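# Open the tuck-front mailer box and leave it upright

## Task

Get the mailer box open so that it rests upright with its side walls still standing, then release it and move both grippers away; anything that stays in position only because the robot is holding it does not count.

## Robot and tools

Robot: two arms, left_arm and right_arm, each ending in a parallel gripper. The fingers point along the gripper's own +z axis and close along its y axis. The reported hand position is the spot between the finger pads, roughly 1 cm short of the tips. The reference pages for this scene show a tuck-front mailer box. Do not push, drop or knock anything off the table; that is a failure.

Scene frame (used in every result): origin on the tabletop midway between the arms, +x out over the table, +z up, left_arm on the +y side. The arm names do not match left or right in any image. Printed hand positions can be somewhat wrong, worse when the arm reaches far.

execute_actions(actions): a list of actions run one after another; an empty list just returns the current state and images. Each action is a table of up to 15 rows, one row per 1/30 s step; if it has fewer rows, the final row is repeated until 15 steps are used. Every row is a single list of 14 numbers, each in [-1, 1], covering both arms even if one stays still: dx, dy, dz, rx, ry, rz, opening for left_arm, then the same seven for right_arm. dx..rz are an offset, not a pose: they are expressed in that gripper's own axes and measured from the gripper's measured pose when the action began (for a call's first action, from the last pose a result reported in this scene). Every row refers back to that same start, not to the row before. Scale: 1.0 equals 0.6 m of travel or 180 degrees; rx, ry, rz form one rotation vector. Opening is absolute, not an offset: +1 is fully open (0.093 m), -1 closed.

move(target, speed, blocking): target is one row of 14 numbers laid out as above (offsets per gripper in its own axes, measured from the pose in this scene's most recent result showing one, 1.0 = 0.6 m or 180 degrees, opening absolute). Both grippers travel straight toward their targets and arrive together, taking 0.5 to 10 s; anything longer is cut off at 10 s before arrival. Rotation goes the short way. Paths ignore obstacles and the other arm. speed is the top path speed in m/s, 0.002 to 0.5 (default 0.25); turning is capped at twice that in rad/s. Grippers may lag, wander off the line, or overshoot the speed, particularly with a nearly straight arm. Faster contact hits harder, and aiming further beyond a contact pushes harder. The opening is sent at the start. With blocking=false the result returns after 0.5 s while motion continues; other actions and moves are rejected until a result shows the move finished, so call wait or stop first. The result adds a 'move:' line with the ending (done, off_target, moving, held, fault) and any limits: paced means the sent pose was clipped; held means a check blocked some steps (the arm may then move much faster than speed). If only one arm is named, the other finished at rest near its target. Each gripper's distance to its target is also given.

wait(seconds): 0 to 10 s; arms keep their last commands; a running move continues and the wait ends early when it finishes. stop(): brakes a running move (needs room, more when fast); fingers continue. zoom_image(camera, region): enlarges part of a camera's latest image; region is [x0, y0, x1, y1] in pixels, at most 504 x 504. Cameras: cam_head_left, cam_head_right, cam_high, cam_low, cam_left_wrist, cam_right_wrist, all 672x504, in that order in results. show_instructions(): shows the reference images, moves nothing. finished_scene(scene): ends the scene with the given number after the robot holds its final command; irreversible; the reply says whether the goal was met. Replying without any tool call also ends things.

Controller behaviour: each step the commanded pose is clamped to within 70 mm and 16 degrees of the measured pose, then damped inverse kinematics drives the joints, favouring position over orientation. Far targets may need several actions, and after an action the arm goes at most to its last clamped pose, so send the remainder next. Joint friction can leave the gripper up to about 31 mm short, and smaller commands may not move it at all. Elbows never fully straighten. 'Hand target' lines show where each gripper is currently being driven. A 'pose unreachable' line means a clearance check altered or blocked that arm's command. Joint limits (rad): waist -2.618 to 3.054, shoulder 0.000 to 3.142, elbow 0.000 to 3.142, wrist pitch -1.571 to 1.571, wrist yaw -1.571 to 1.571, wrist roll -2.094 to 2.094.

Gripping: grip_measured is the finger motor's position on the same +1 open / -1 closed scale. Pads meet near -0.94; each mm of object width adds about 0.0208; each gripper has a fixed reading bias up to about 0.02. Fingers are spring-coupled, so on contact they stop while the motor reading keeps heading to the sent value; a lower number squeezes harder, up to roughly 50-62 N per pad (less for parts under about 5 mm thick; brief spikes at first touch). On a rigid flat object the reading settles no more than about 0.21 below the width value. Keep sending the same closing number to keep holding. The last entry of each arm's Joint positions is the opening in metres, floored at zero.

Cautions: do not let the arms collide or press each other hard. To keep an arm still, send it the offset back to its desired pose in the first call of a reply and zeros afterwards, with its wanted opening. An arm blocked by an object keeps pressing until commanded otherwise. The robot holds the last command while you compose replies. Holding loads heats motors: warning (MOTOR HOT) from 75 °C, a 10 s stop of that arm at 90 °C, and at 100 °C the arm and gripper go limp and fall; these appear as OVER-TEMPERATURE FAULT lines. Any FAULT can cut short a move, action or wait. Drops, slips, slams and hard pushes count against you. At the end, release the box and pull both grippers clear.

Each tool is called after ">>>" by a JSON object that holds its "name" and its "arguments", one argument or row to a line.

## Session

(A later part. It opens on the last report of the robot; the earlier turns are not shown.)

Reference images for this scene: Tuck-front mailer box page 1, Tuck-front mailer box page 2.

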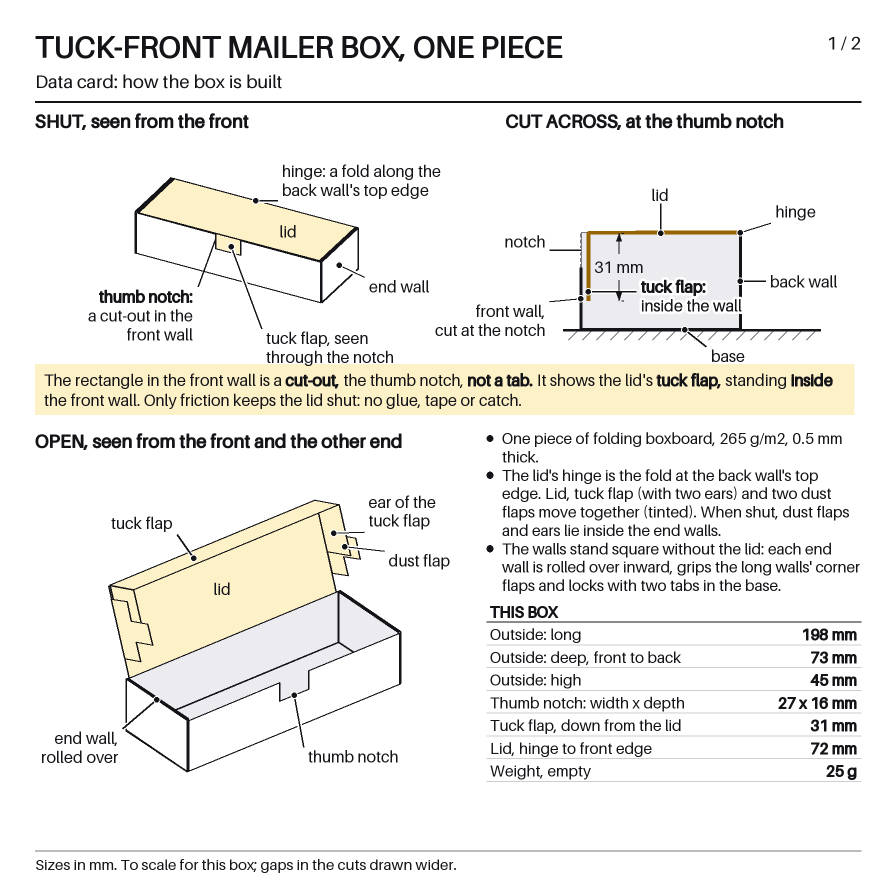

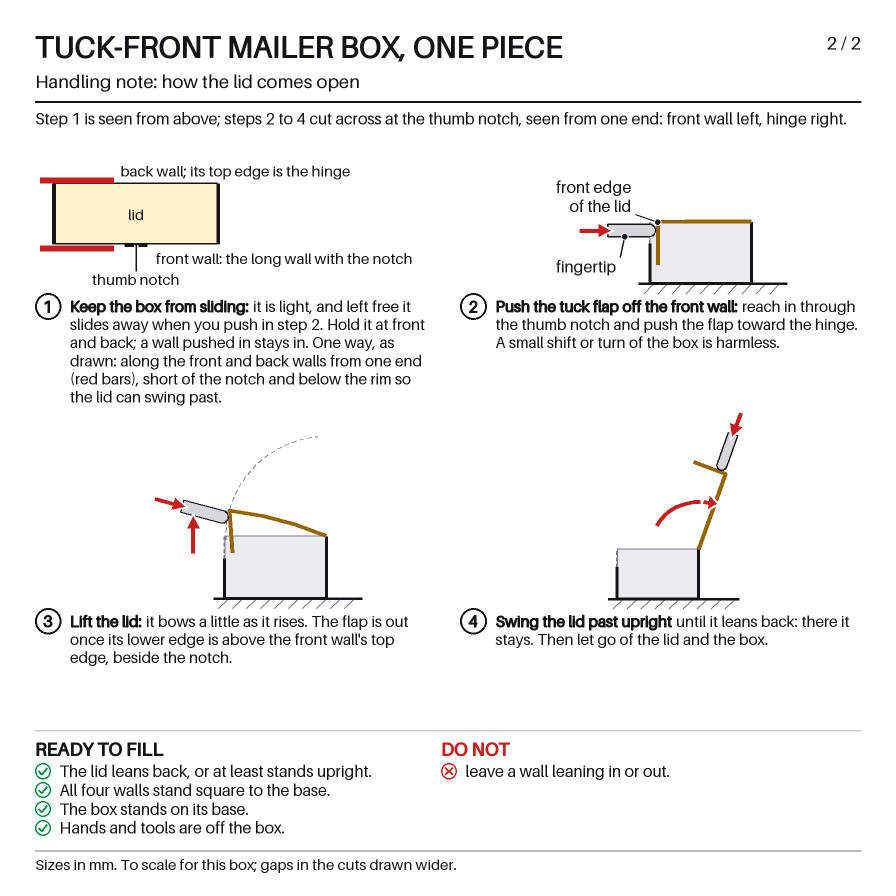

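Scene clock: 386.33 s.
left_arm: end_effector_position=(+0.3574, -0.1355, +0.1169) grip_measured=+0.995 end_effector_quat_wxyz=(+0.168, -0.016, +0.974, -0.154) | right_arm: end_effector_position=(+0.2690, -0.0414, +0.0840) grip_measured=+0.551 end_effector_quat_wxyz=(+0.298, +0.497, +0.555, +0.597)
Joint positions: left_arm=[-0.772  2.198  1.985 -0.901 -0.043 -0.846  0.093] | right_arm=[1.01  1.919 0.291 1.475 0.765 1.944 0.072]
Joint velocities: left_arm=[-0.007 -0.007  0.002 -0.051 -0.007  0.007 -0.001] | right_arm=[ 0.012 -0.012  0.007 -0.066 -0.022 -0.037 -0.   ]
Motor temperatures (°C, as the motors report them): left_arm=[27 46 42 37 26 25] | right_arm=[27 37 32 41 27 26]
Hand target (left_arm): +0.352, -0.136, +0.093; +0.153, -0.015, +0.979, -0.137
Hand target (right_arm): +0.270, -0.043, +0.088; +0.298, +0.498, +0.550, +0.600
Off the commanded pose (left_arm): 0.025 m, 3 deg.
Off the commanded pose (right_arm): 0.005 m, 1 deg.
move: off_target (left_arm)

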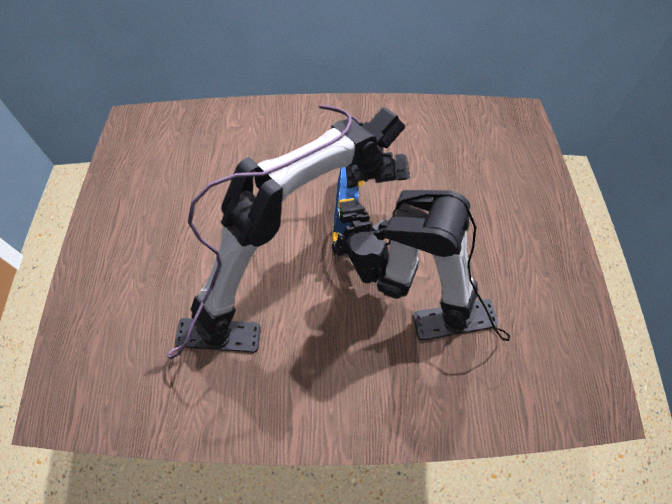

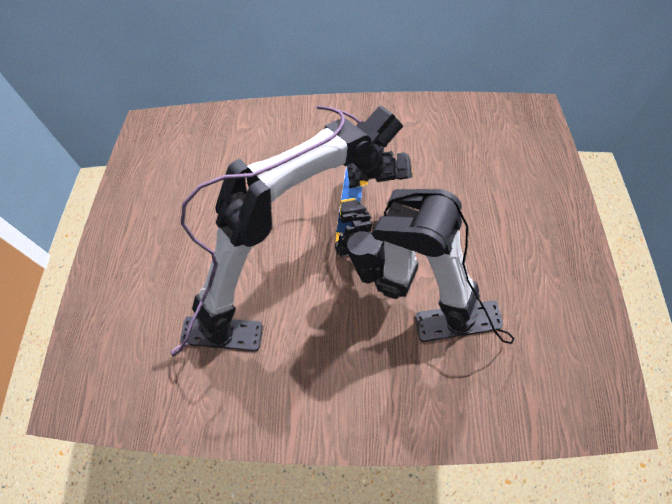

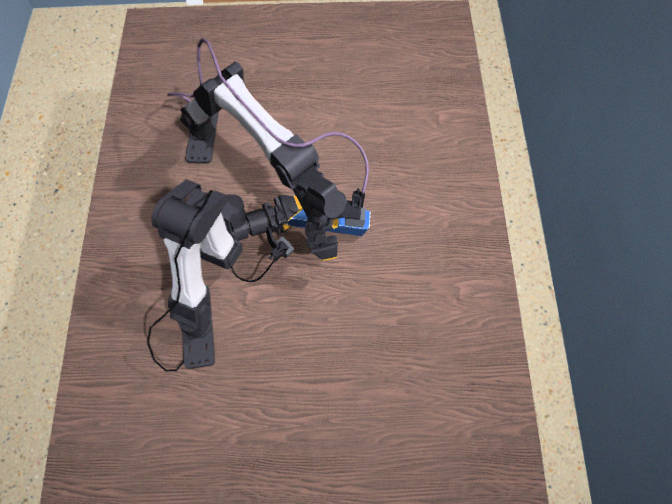

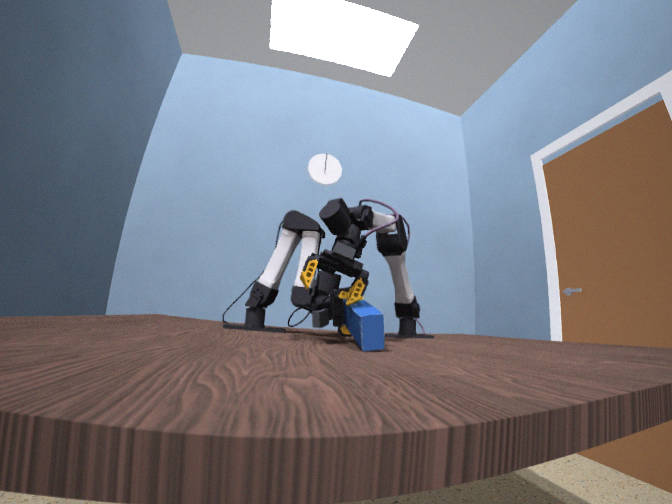

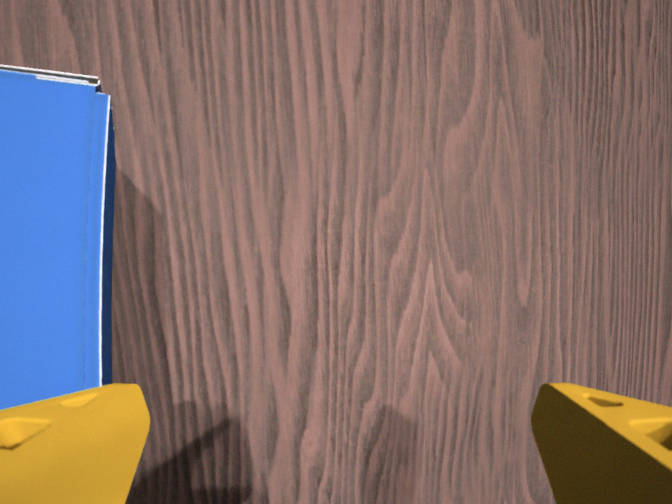

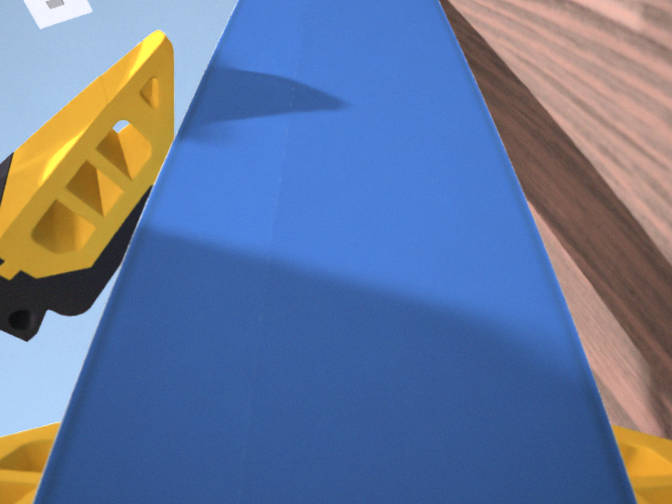

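>>> {"name": "move", "arguments": {
  "target": [0.0,0.025,-0.04,0,0,0,1,0,0,0,0,0,0,0.55],
  "speed": 0.03
}}

>>> {"name": "move", "arguments": {
  "target": [0.005,0.033,0.005,0,0,0,1,0,0,0,0,0,0,0.55],
  "speed": 0.02
}}

Scene clock: 389.20 s.
left_arm: end_effector_position=(+0.3529, -0.1225, +0.1327) grip_measured=+0.995 end_effector_quat_wxyz=(+0.173, -0.017, +0.972, -0.158) | right_arm: end_effector_position=(+0.2690, -0.0414, +0.0840) grip_measured=+0.551 end_effector_quat_wxyz=(+0.298, +0.497, +0.555, +0.597)
Joint positions: left_arm=[-0.761  2.128  1.933 -0.905 -0.041 -0.836  0.093] | right_arm=[1.01  1.919 0.291 1.475 0.764 1.944 0.072]
Joint velocities: left_arm=[-0.007 -0.007  0.007  0.037 -0.007 -0.066  0.   ] | right_arm=[ 0.002  0.017 -0.002  0.037  0.11   0.007 -0.001]
Motor temperatures (°C, as the motors report them): left_arm=[27 46 42 37 26 25] | right_arm=[27 37 32 41 27 26]
Hand target (left_arm): +0.350, -0.114, +0.133; +0.167, -0.016, +0.974, -0.154
Hand target (right_arm): +0.269, -0.041, +0.084; +0.298, +0.497, +0.555, +0.597
Off the commanded pose (left_arm): 0.009 m, 1 deg.
Off the commanded pose (right_arm): 0.000 m, 0 deg.
move: done

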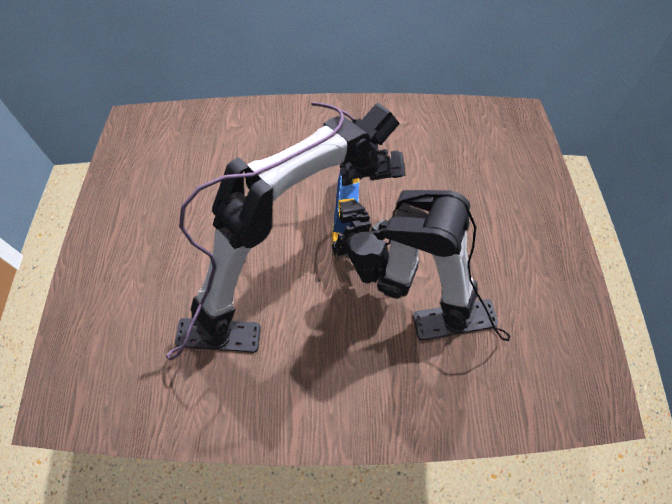

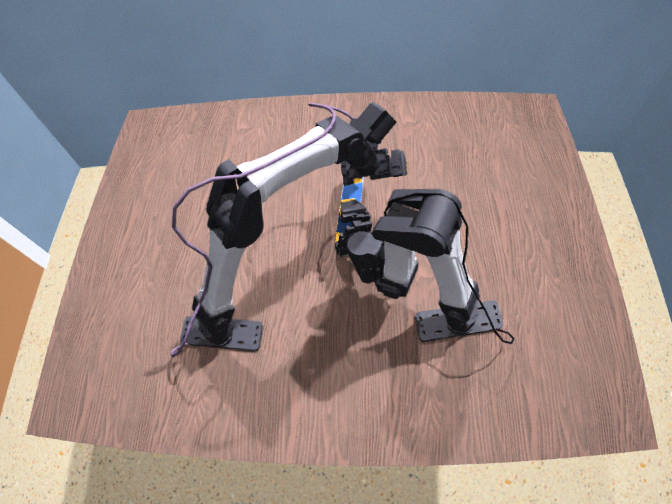

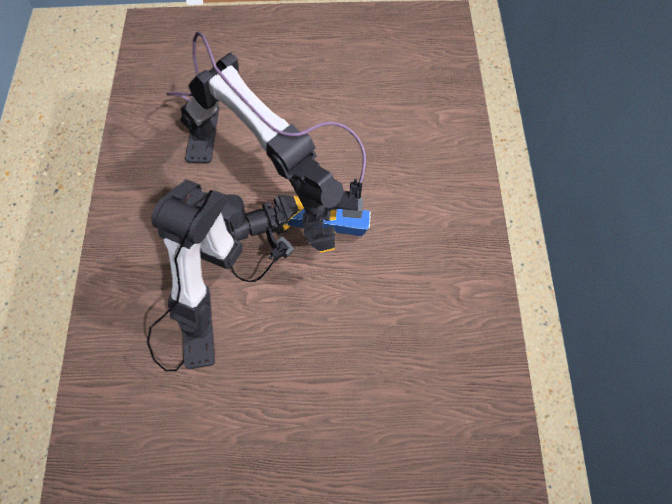

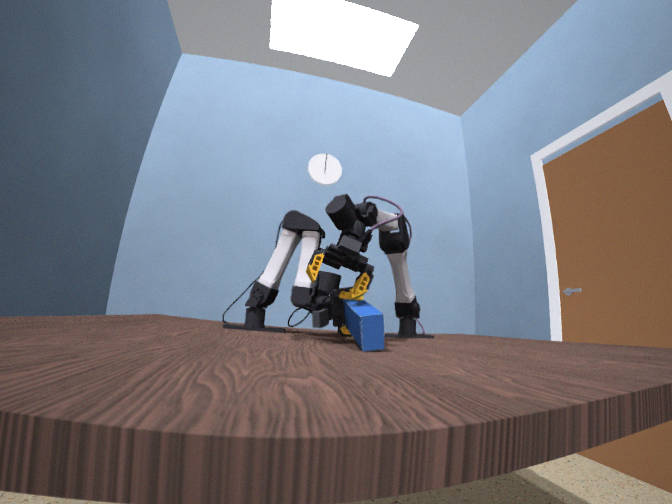

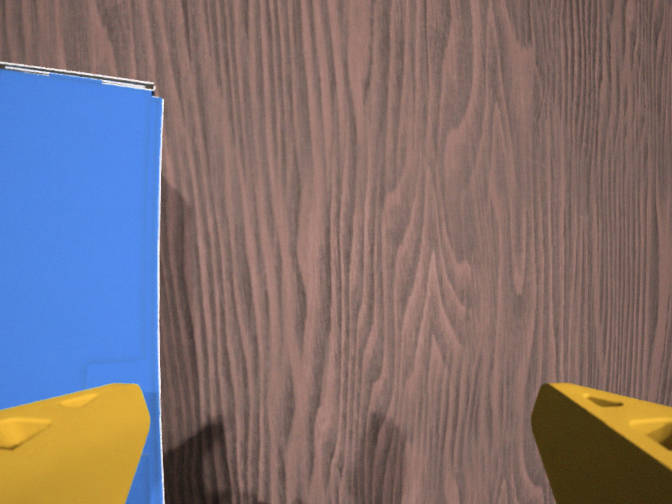

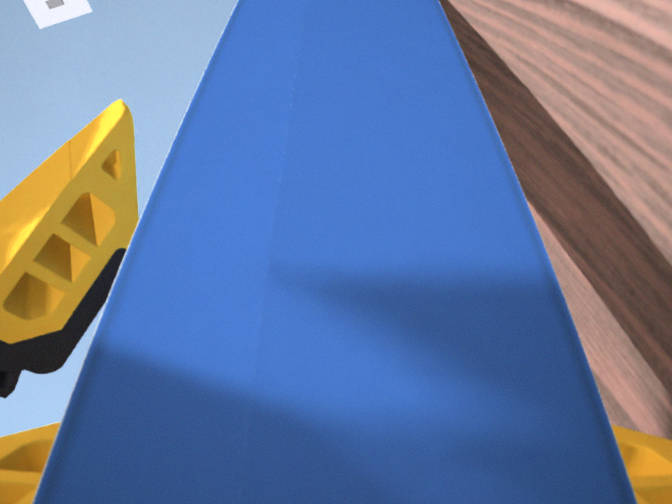

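Scene clock: 390.50 s.
left_arm: end_effector_position=(+0.3513, -0.1102, +0.1195) grip_measured=+0.995 end_effector_quat_wxyz=(+0.171, -0.016, +0.973, -0.153) | right_arm: end_effector_position=(+0.2690, -0.0414, +0.0838) grip_measured=+0.551 end_effector_quat_wxyz=(+0.298, +0.497, +0.555, +0.596)
Joint positions: left_arm=[-0.745  2.092  1.828 -0.845 -0.036 -0.821  0.093] | right_arm=[1.01  1.919 0.291 1.474 0.764 1.944 0.072]
Joint velocities: left_arm=[-0.012 -0.007  0.002  0.007 -0.007  0.007 -0.001] | right_arm=[ 0.012 -0.002 -0.007 -0.022 -0.037 -0.007  0.001]
Motor temperatures (°C, as the motors report them): left_arm=[27 46 42 37 26 25] | right_arm=[27 37 32 41 27 26]
Hand target (left_arm): +0.352, -0.105, +0.123; +0.173, -0.017, +0.972, -0.157
Hand target (right_arm): +0.269, -0.041, +0.084; +0.298, +0.497, +0.555, +0.597
Off the commanded pose (left_arm): 0.006 m, 1 deg.
Off the commanded pose (right_arm): 0.000 m, 0 deg.
move: done

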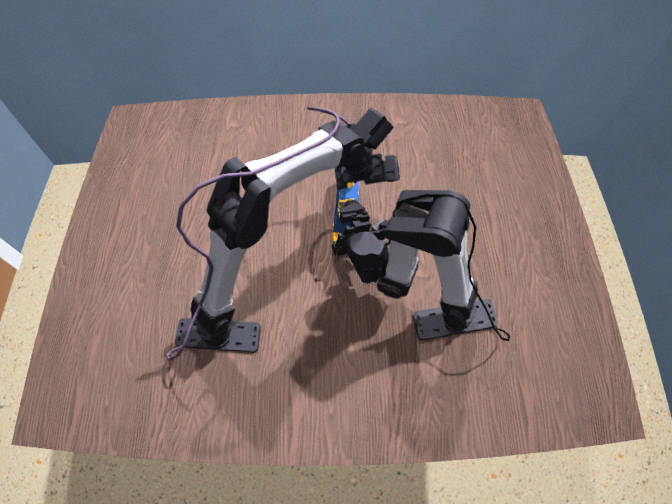

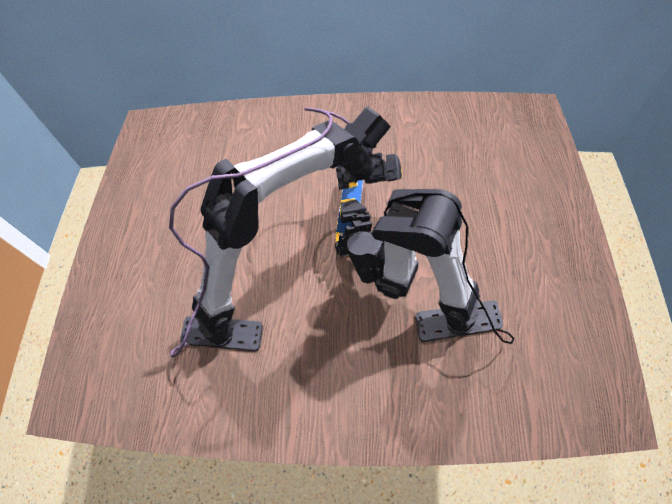

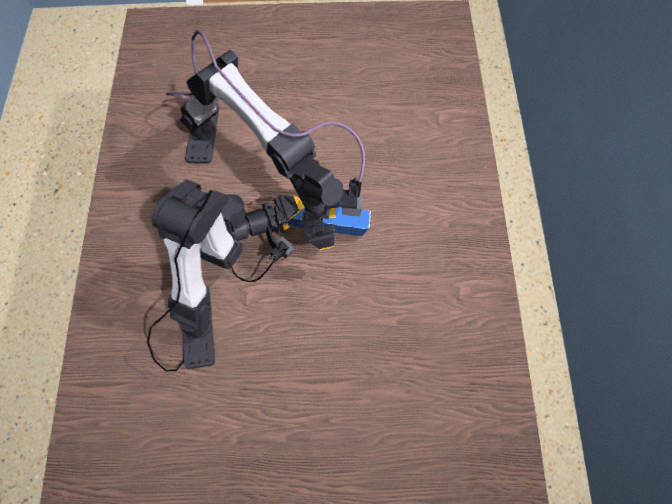

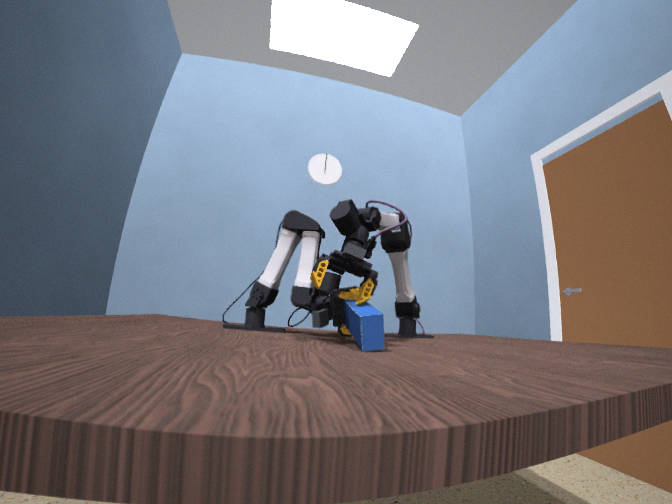

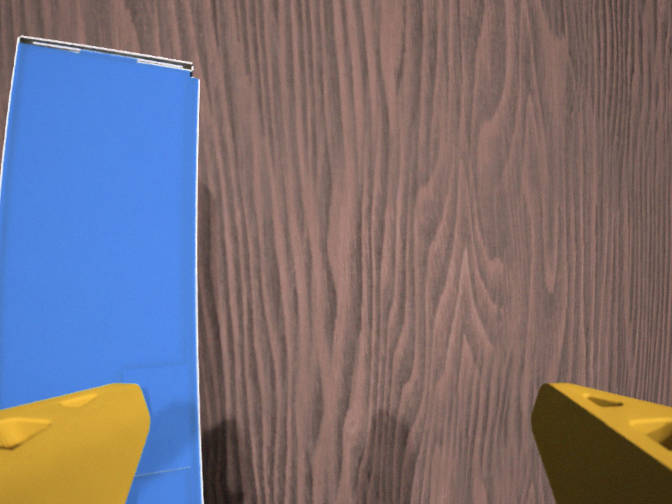

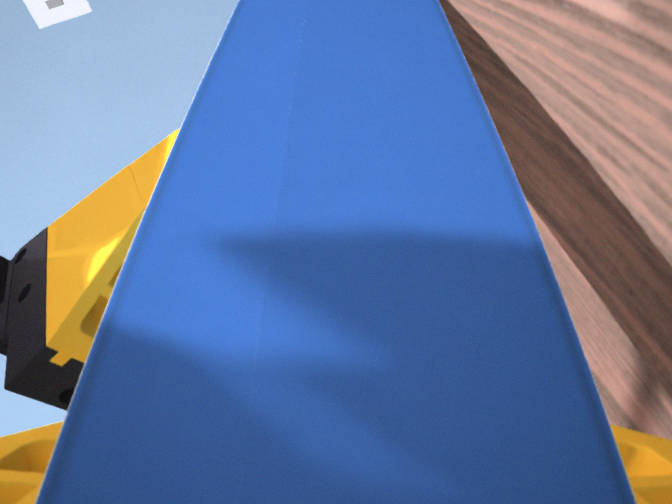

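>>> {"name": "move", "arguments": {
  "target": [0.012,0.005,0.055,0,0,0,1,0,0.02,0,-0.03,0,0,0.55],
  "speed": 0.01
}}

>>> {"name": "move", "arguments": {
  "target": [0.012,-0.04,0.045,0,0,0,1,0,0.015,0,-0.03,0,0,0.55],
  "speed": 0.01
}}

Scene clock: 397.90 s.
left_arm: end_effector_position=(+0.3619, -0.1212, +0.1205) grip_measured=+0.995 end_effector_quat_wxyz=(+0.195, -0.017, +0.964, -0.179) | right_arm: end_effector_position=(+0.2708, -0.0444, +0.0857) grip_measured=+0.551 end_effector_quat_wxyz=(+0.313, +0.494, +0.546, +0.600)
Joint positions: left_arm=[-0.745  2.092  1.798 -0.742 -0.036 -0.821  0.093] | right_arm=[1.01  1.954 0.291 1.542 0.788 1.91  0.072]
Joint velocities: left_arm=[-0.007  0.002  0.017  0.051 -0.022  0.007 -0.   ] | right_arm=[-0.007 -0.007 -0.022 -0.007 -0.007 -0.022  0.   ]
Motor temperatures (°C, as the motors report them): left_arm=[27 46 41 38 26 25] | right_arm=[27 37 32 42 27 26]
Hand target (left_arm): +0.355, -0.117, +0.088; +0.171, -0.016, +0.973, -0.153
Hand target (right_arm): +0.271, -0.044, +0.095; +0.317, +0.491, +0.533, +0.612
Off the commanded pose (left_arm): 0.035 m, 4 deg.
Off the commanded pose (right_arm): 0.010 m, 4 deg.
joint sent to its limit (right arm) — the command would take joint 4 (wrist pitch) past its upper limit, so that joint was sent only as far as its limit.
move: off_target (left_arm, right_arm)

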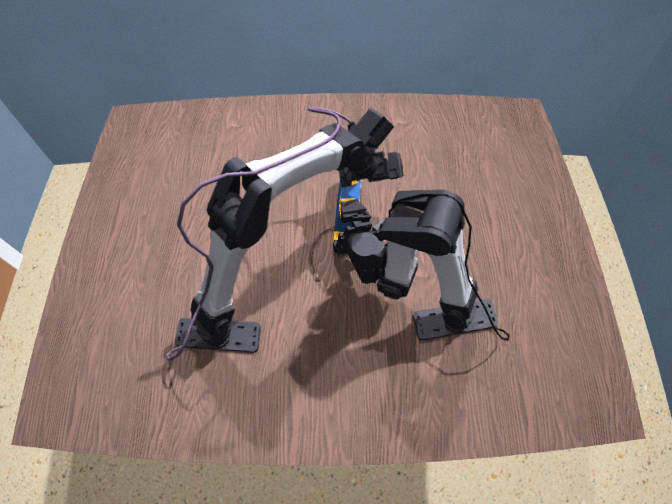

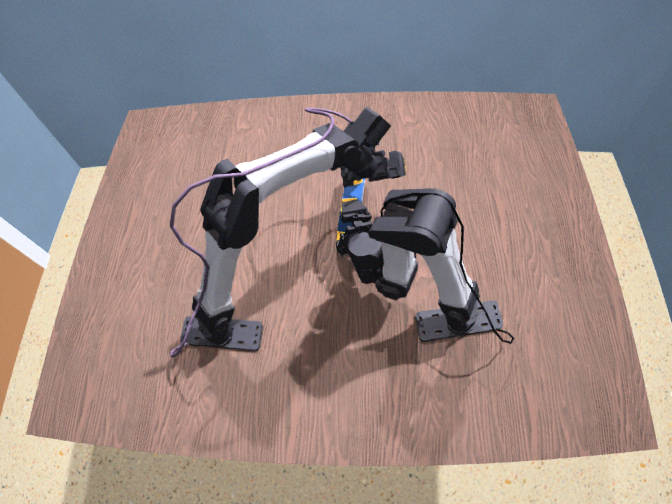

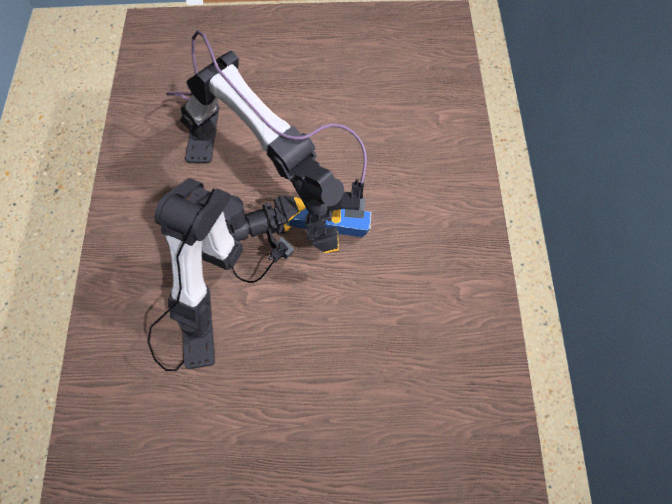

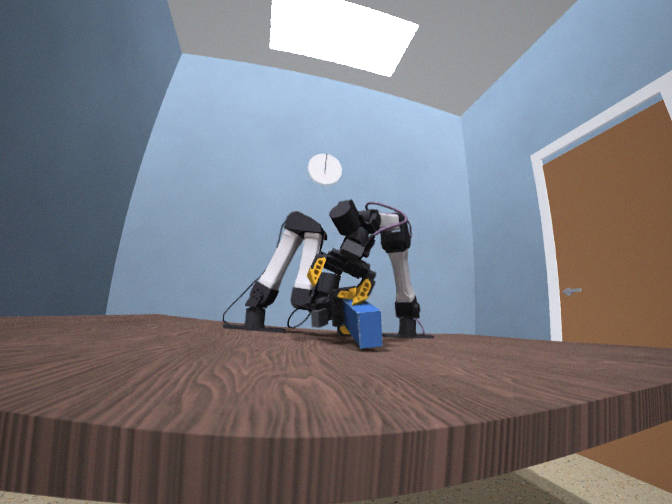

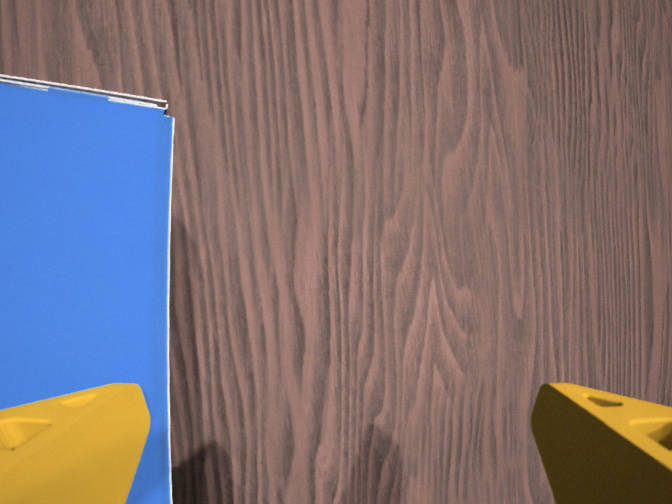

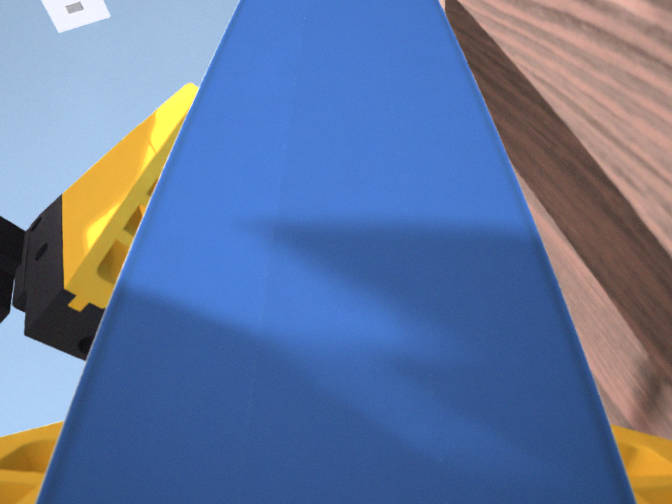

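Scene clock: 402.83 s.
left_arm: end_effector_position=(+0.3679, -0.1444, +0.1162) grip_measured=+0.995 end_effector_quat_wxyz=(+0.208, -0.018, +0.961, -0.181) | right_arm: end_effector_position=(+0.2730, -0.0512, +0.0834) grip_measured=+0.551 end_effector_quat_wxyz=(+0.330, +0.502, +0.540, +0.590)
Joint positions: left_arm=[-0.777  2.167  1.887 -0.737 -0.069 -0.845  0.093] | right_arm=[1.01  1.964 0.291 1.544 0.83  1.905 0.072]
Joint velocities: left_arm=[ 0.002  0.002 -0.007 -0.007  0.022 -0.022 -0.   ] | right_arm=[ 0.007 -0.007 -0.022  0.037 -0.051 -0.037  0.   ]
Motor temperatures (°C, as the motors report them): left_arm=[27 46 42 38 26 25] | right_arm=[27 37 32 43 27 26]
Hand target (left_arm): +0.364, -0.153, +0.103; +0.196, -0.016, +0.964, -0.179
Hand target (right_arm): +0.272, -0.046, +0.095; +0.329, +0.495, +0.529, +0.606
Off the commanded pose (left_arm): 0.016 m, 1 deg.
Off the commanded pose (right_arm): 0.012 m, 5 deg.
joint sent to its limit (right arm) — the command would take joint 4 (wrist pitch) past its upper limit, so that joint was sent only as far as its limit.
move: off_target (left_arm, right_arm)

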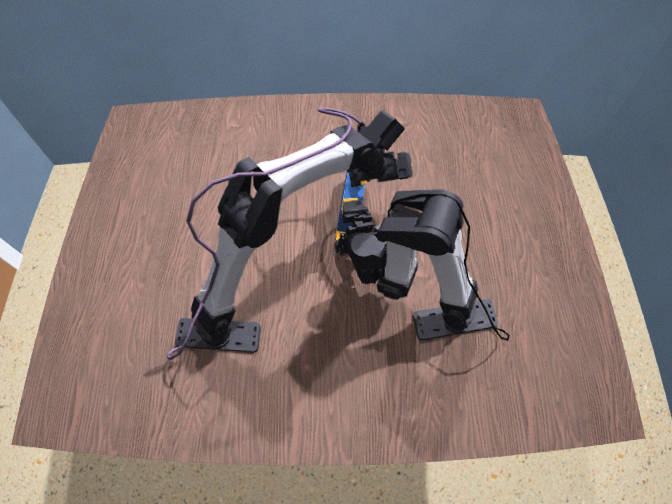

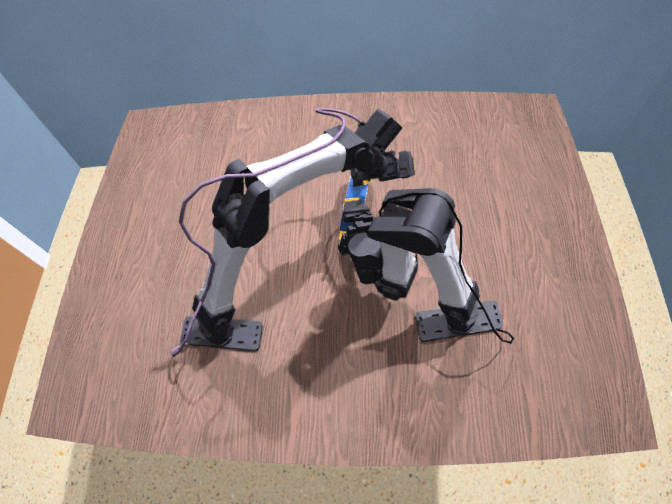

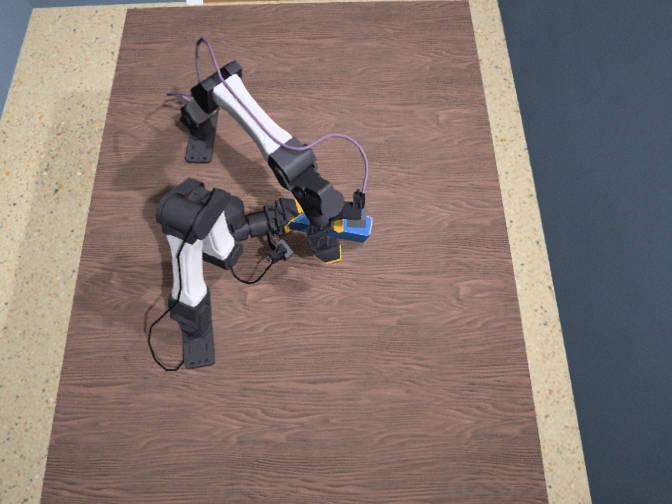

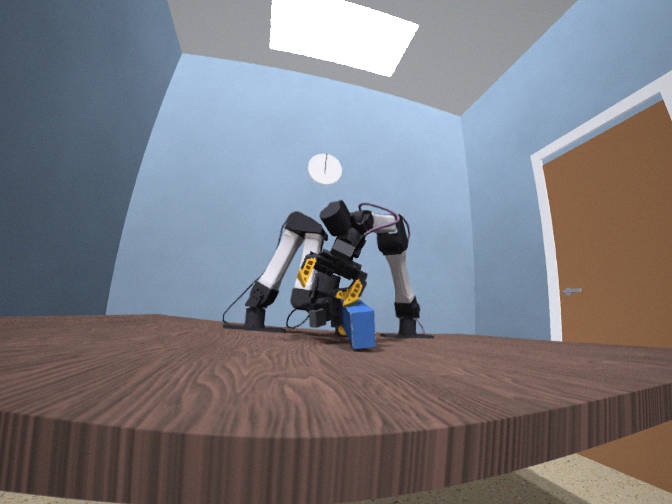

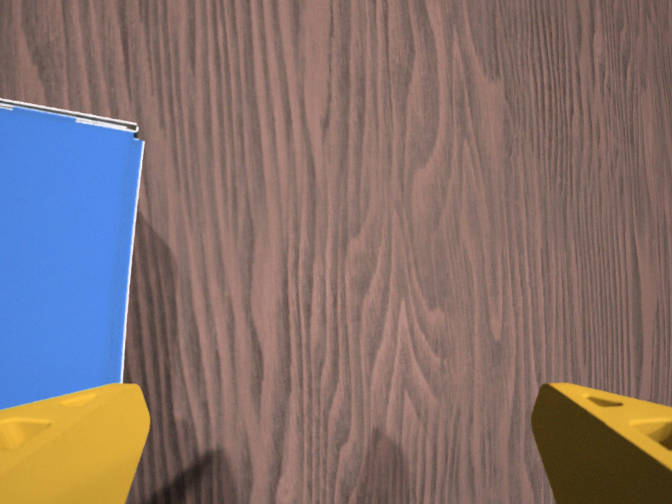

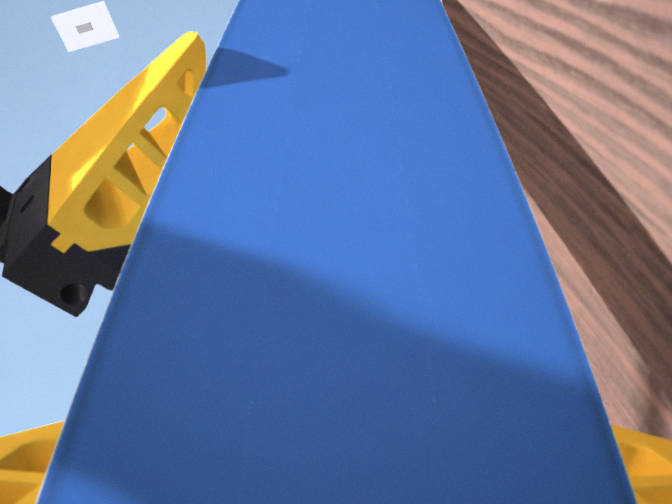

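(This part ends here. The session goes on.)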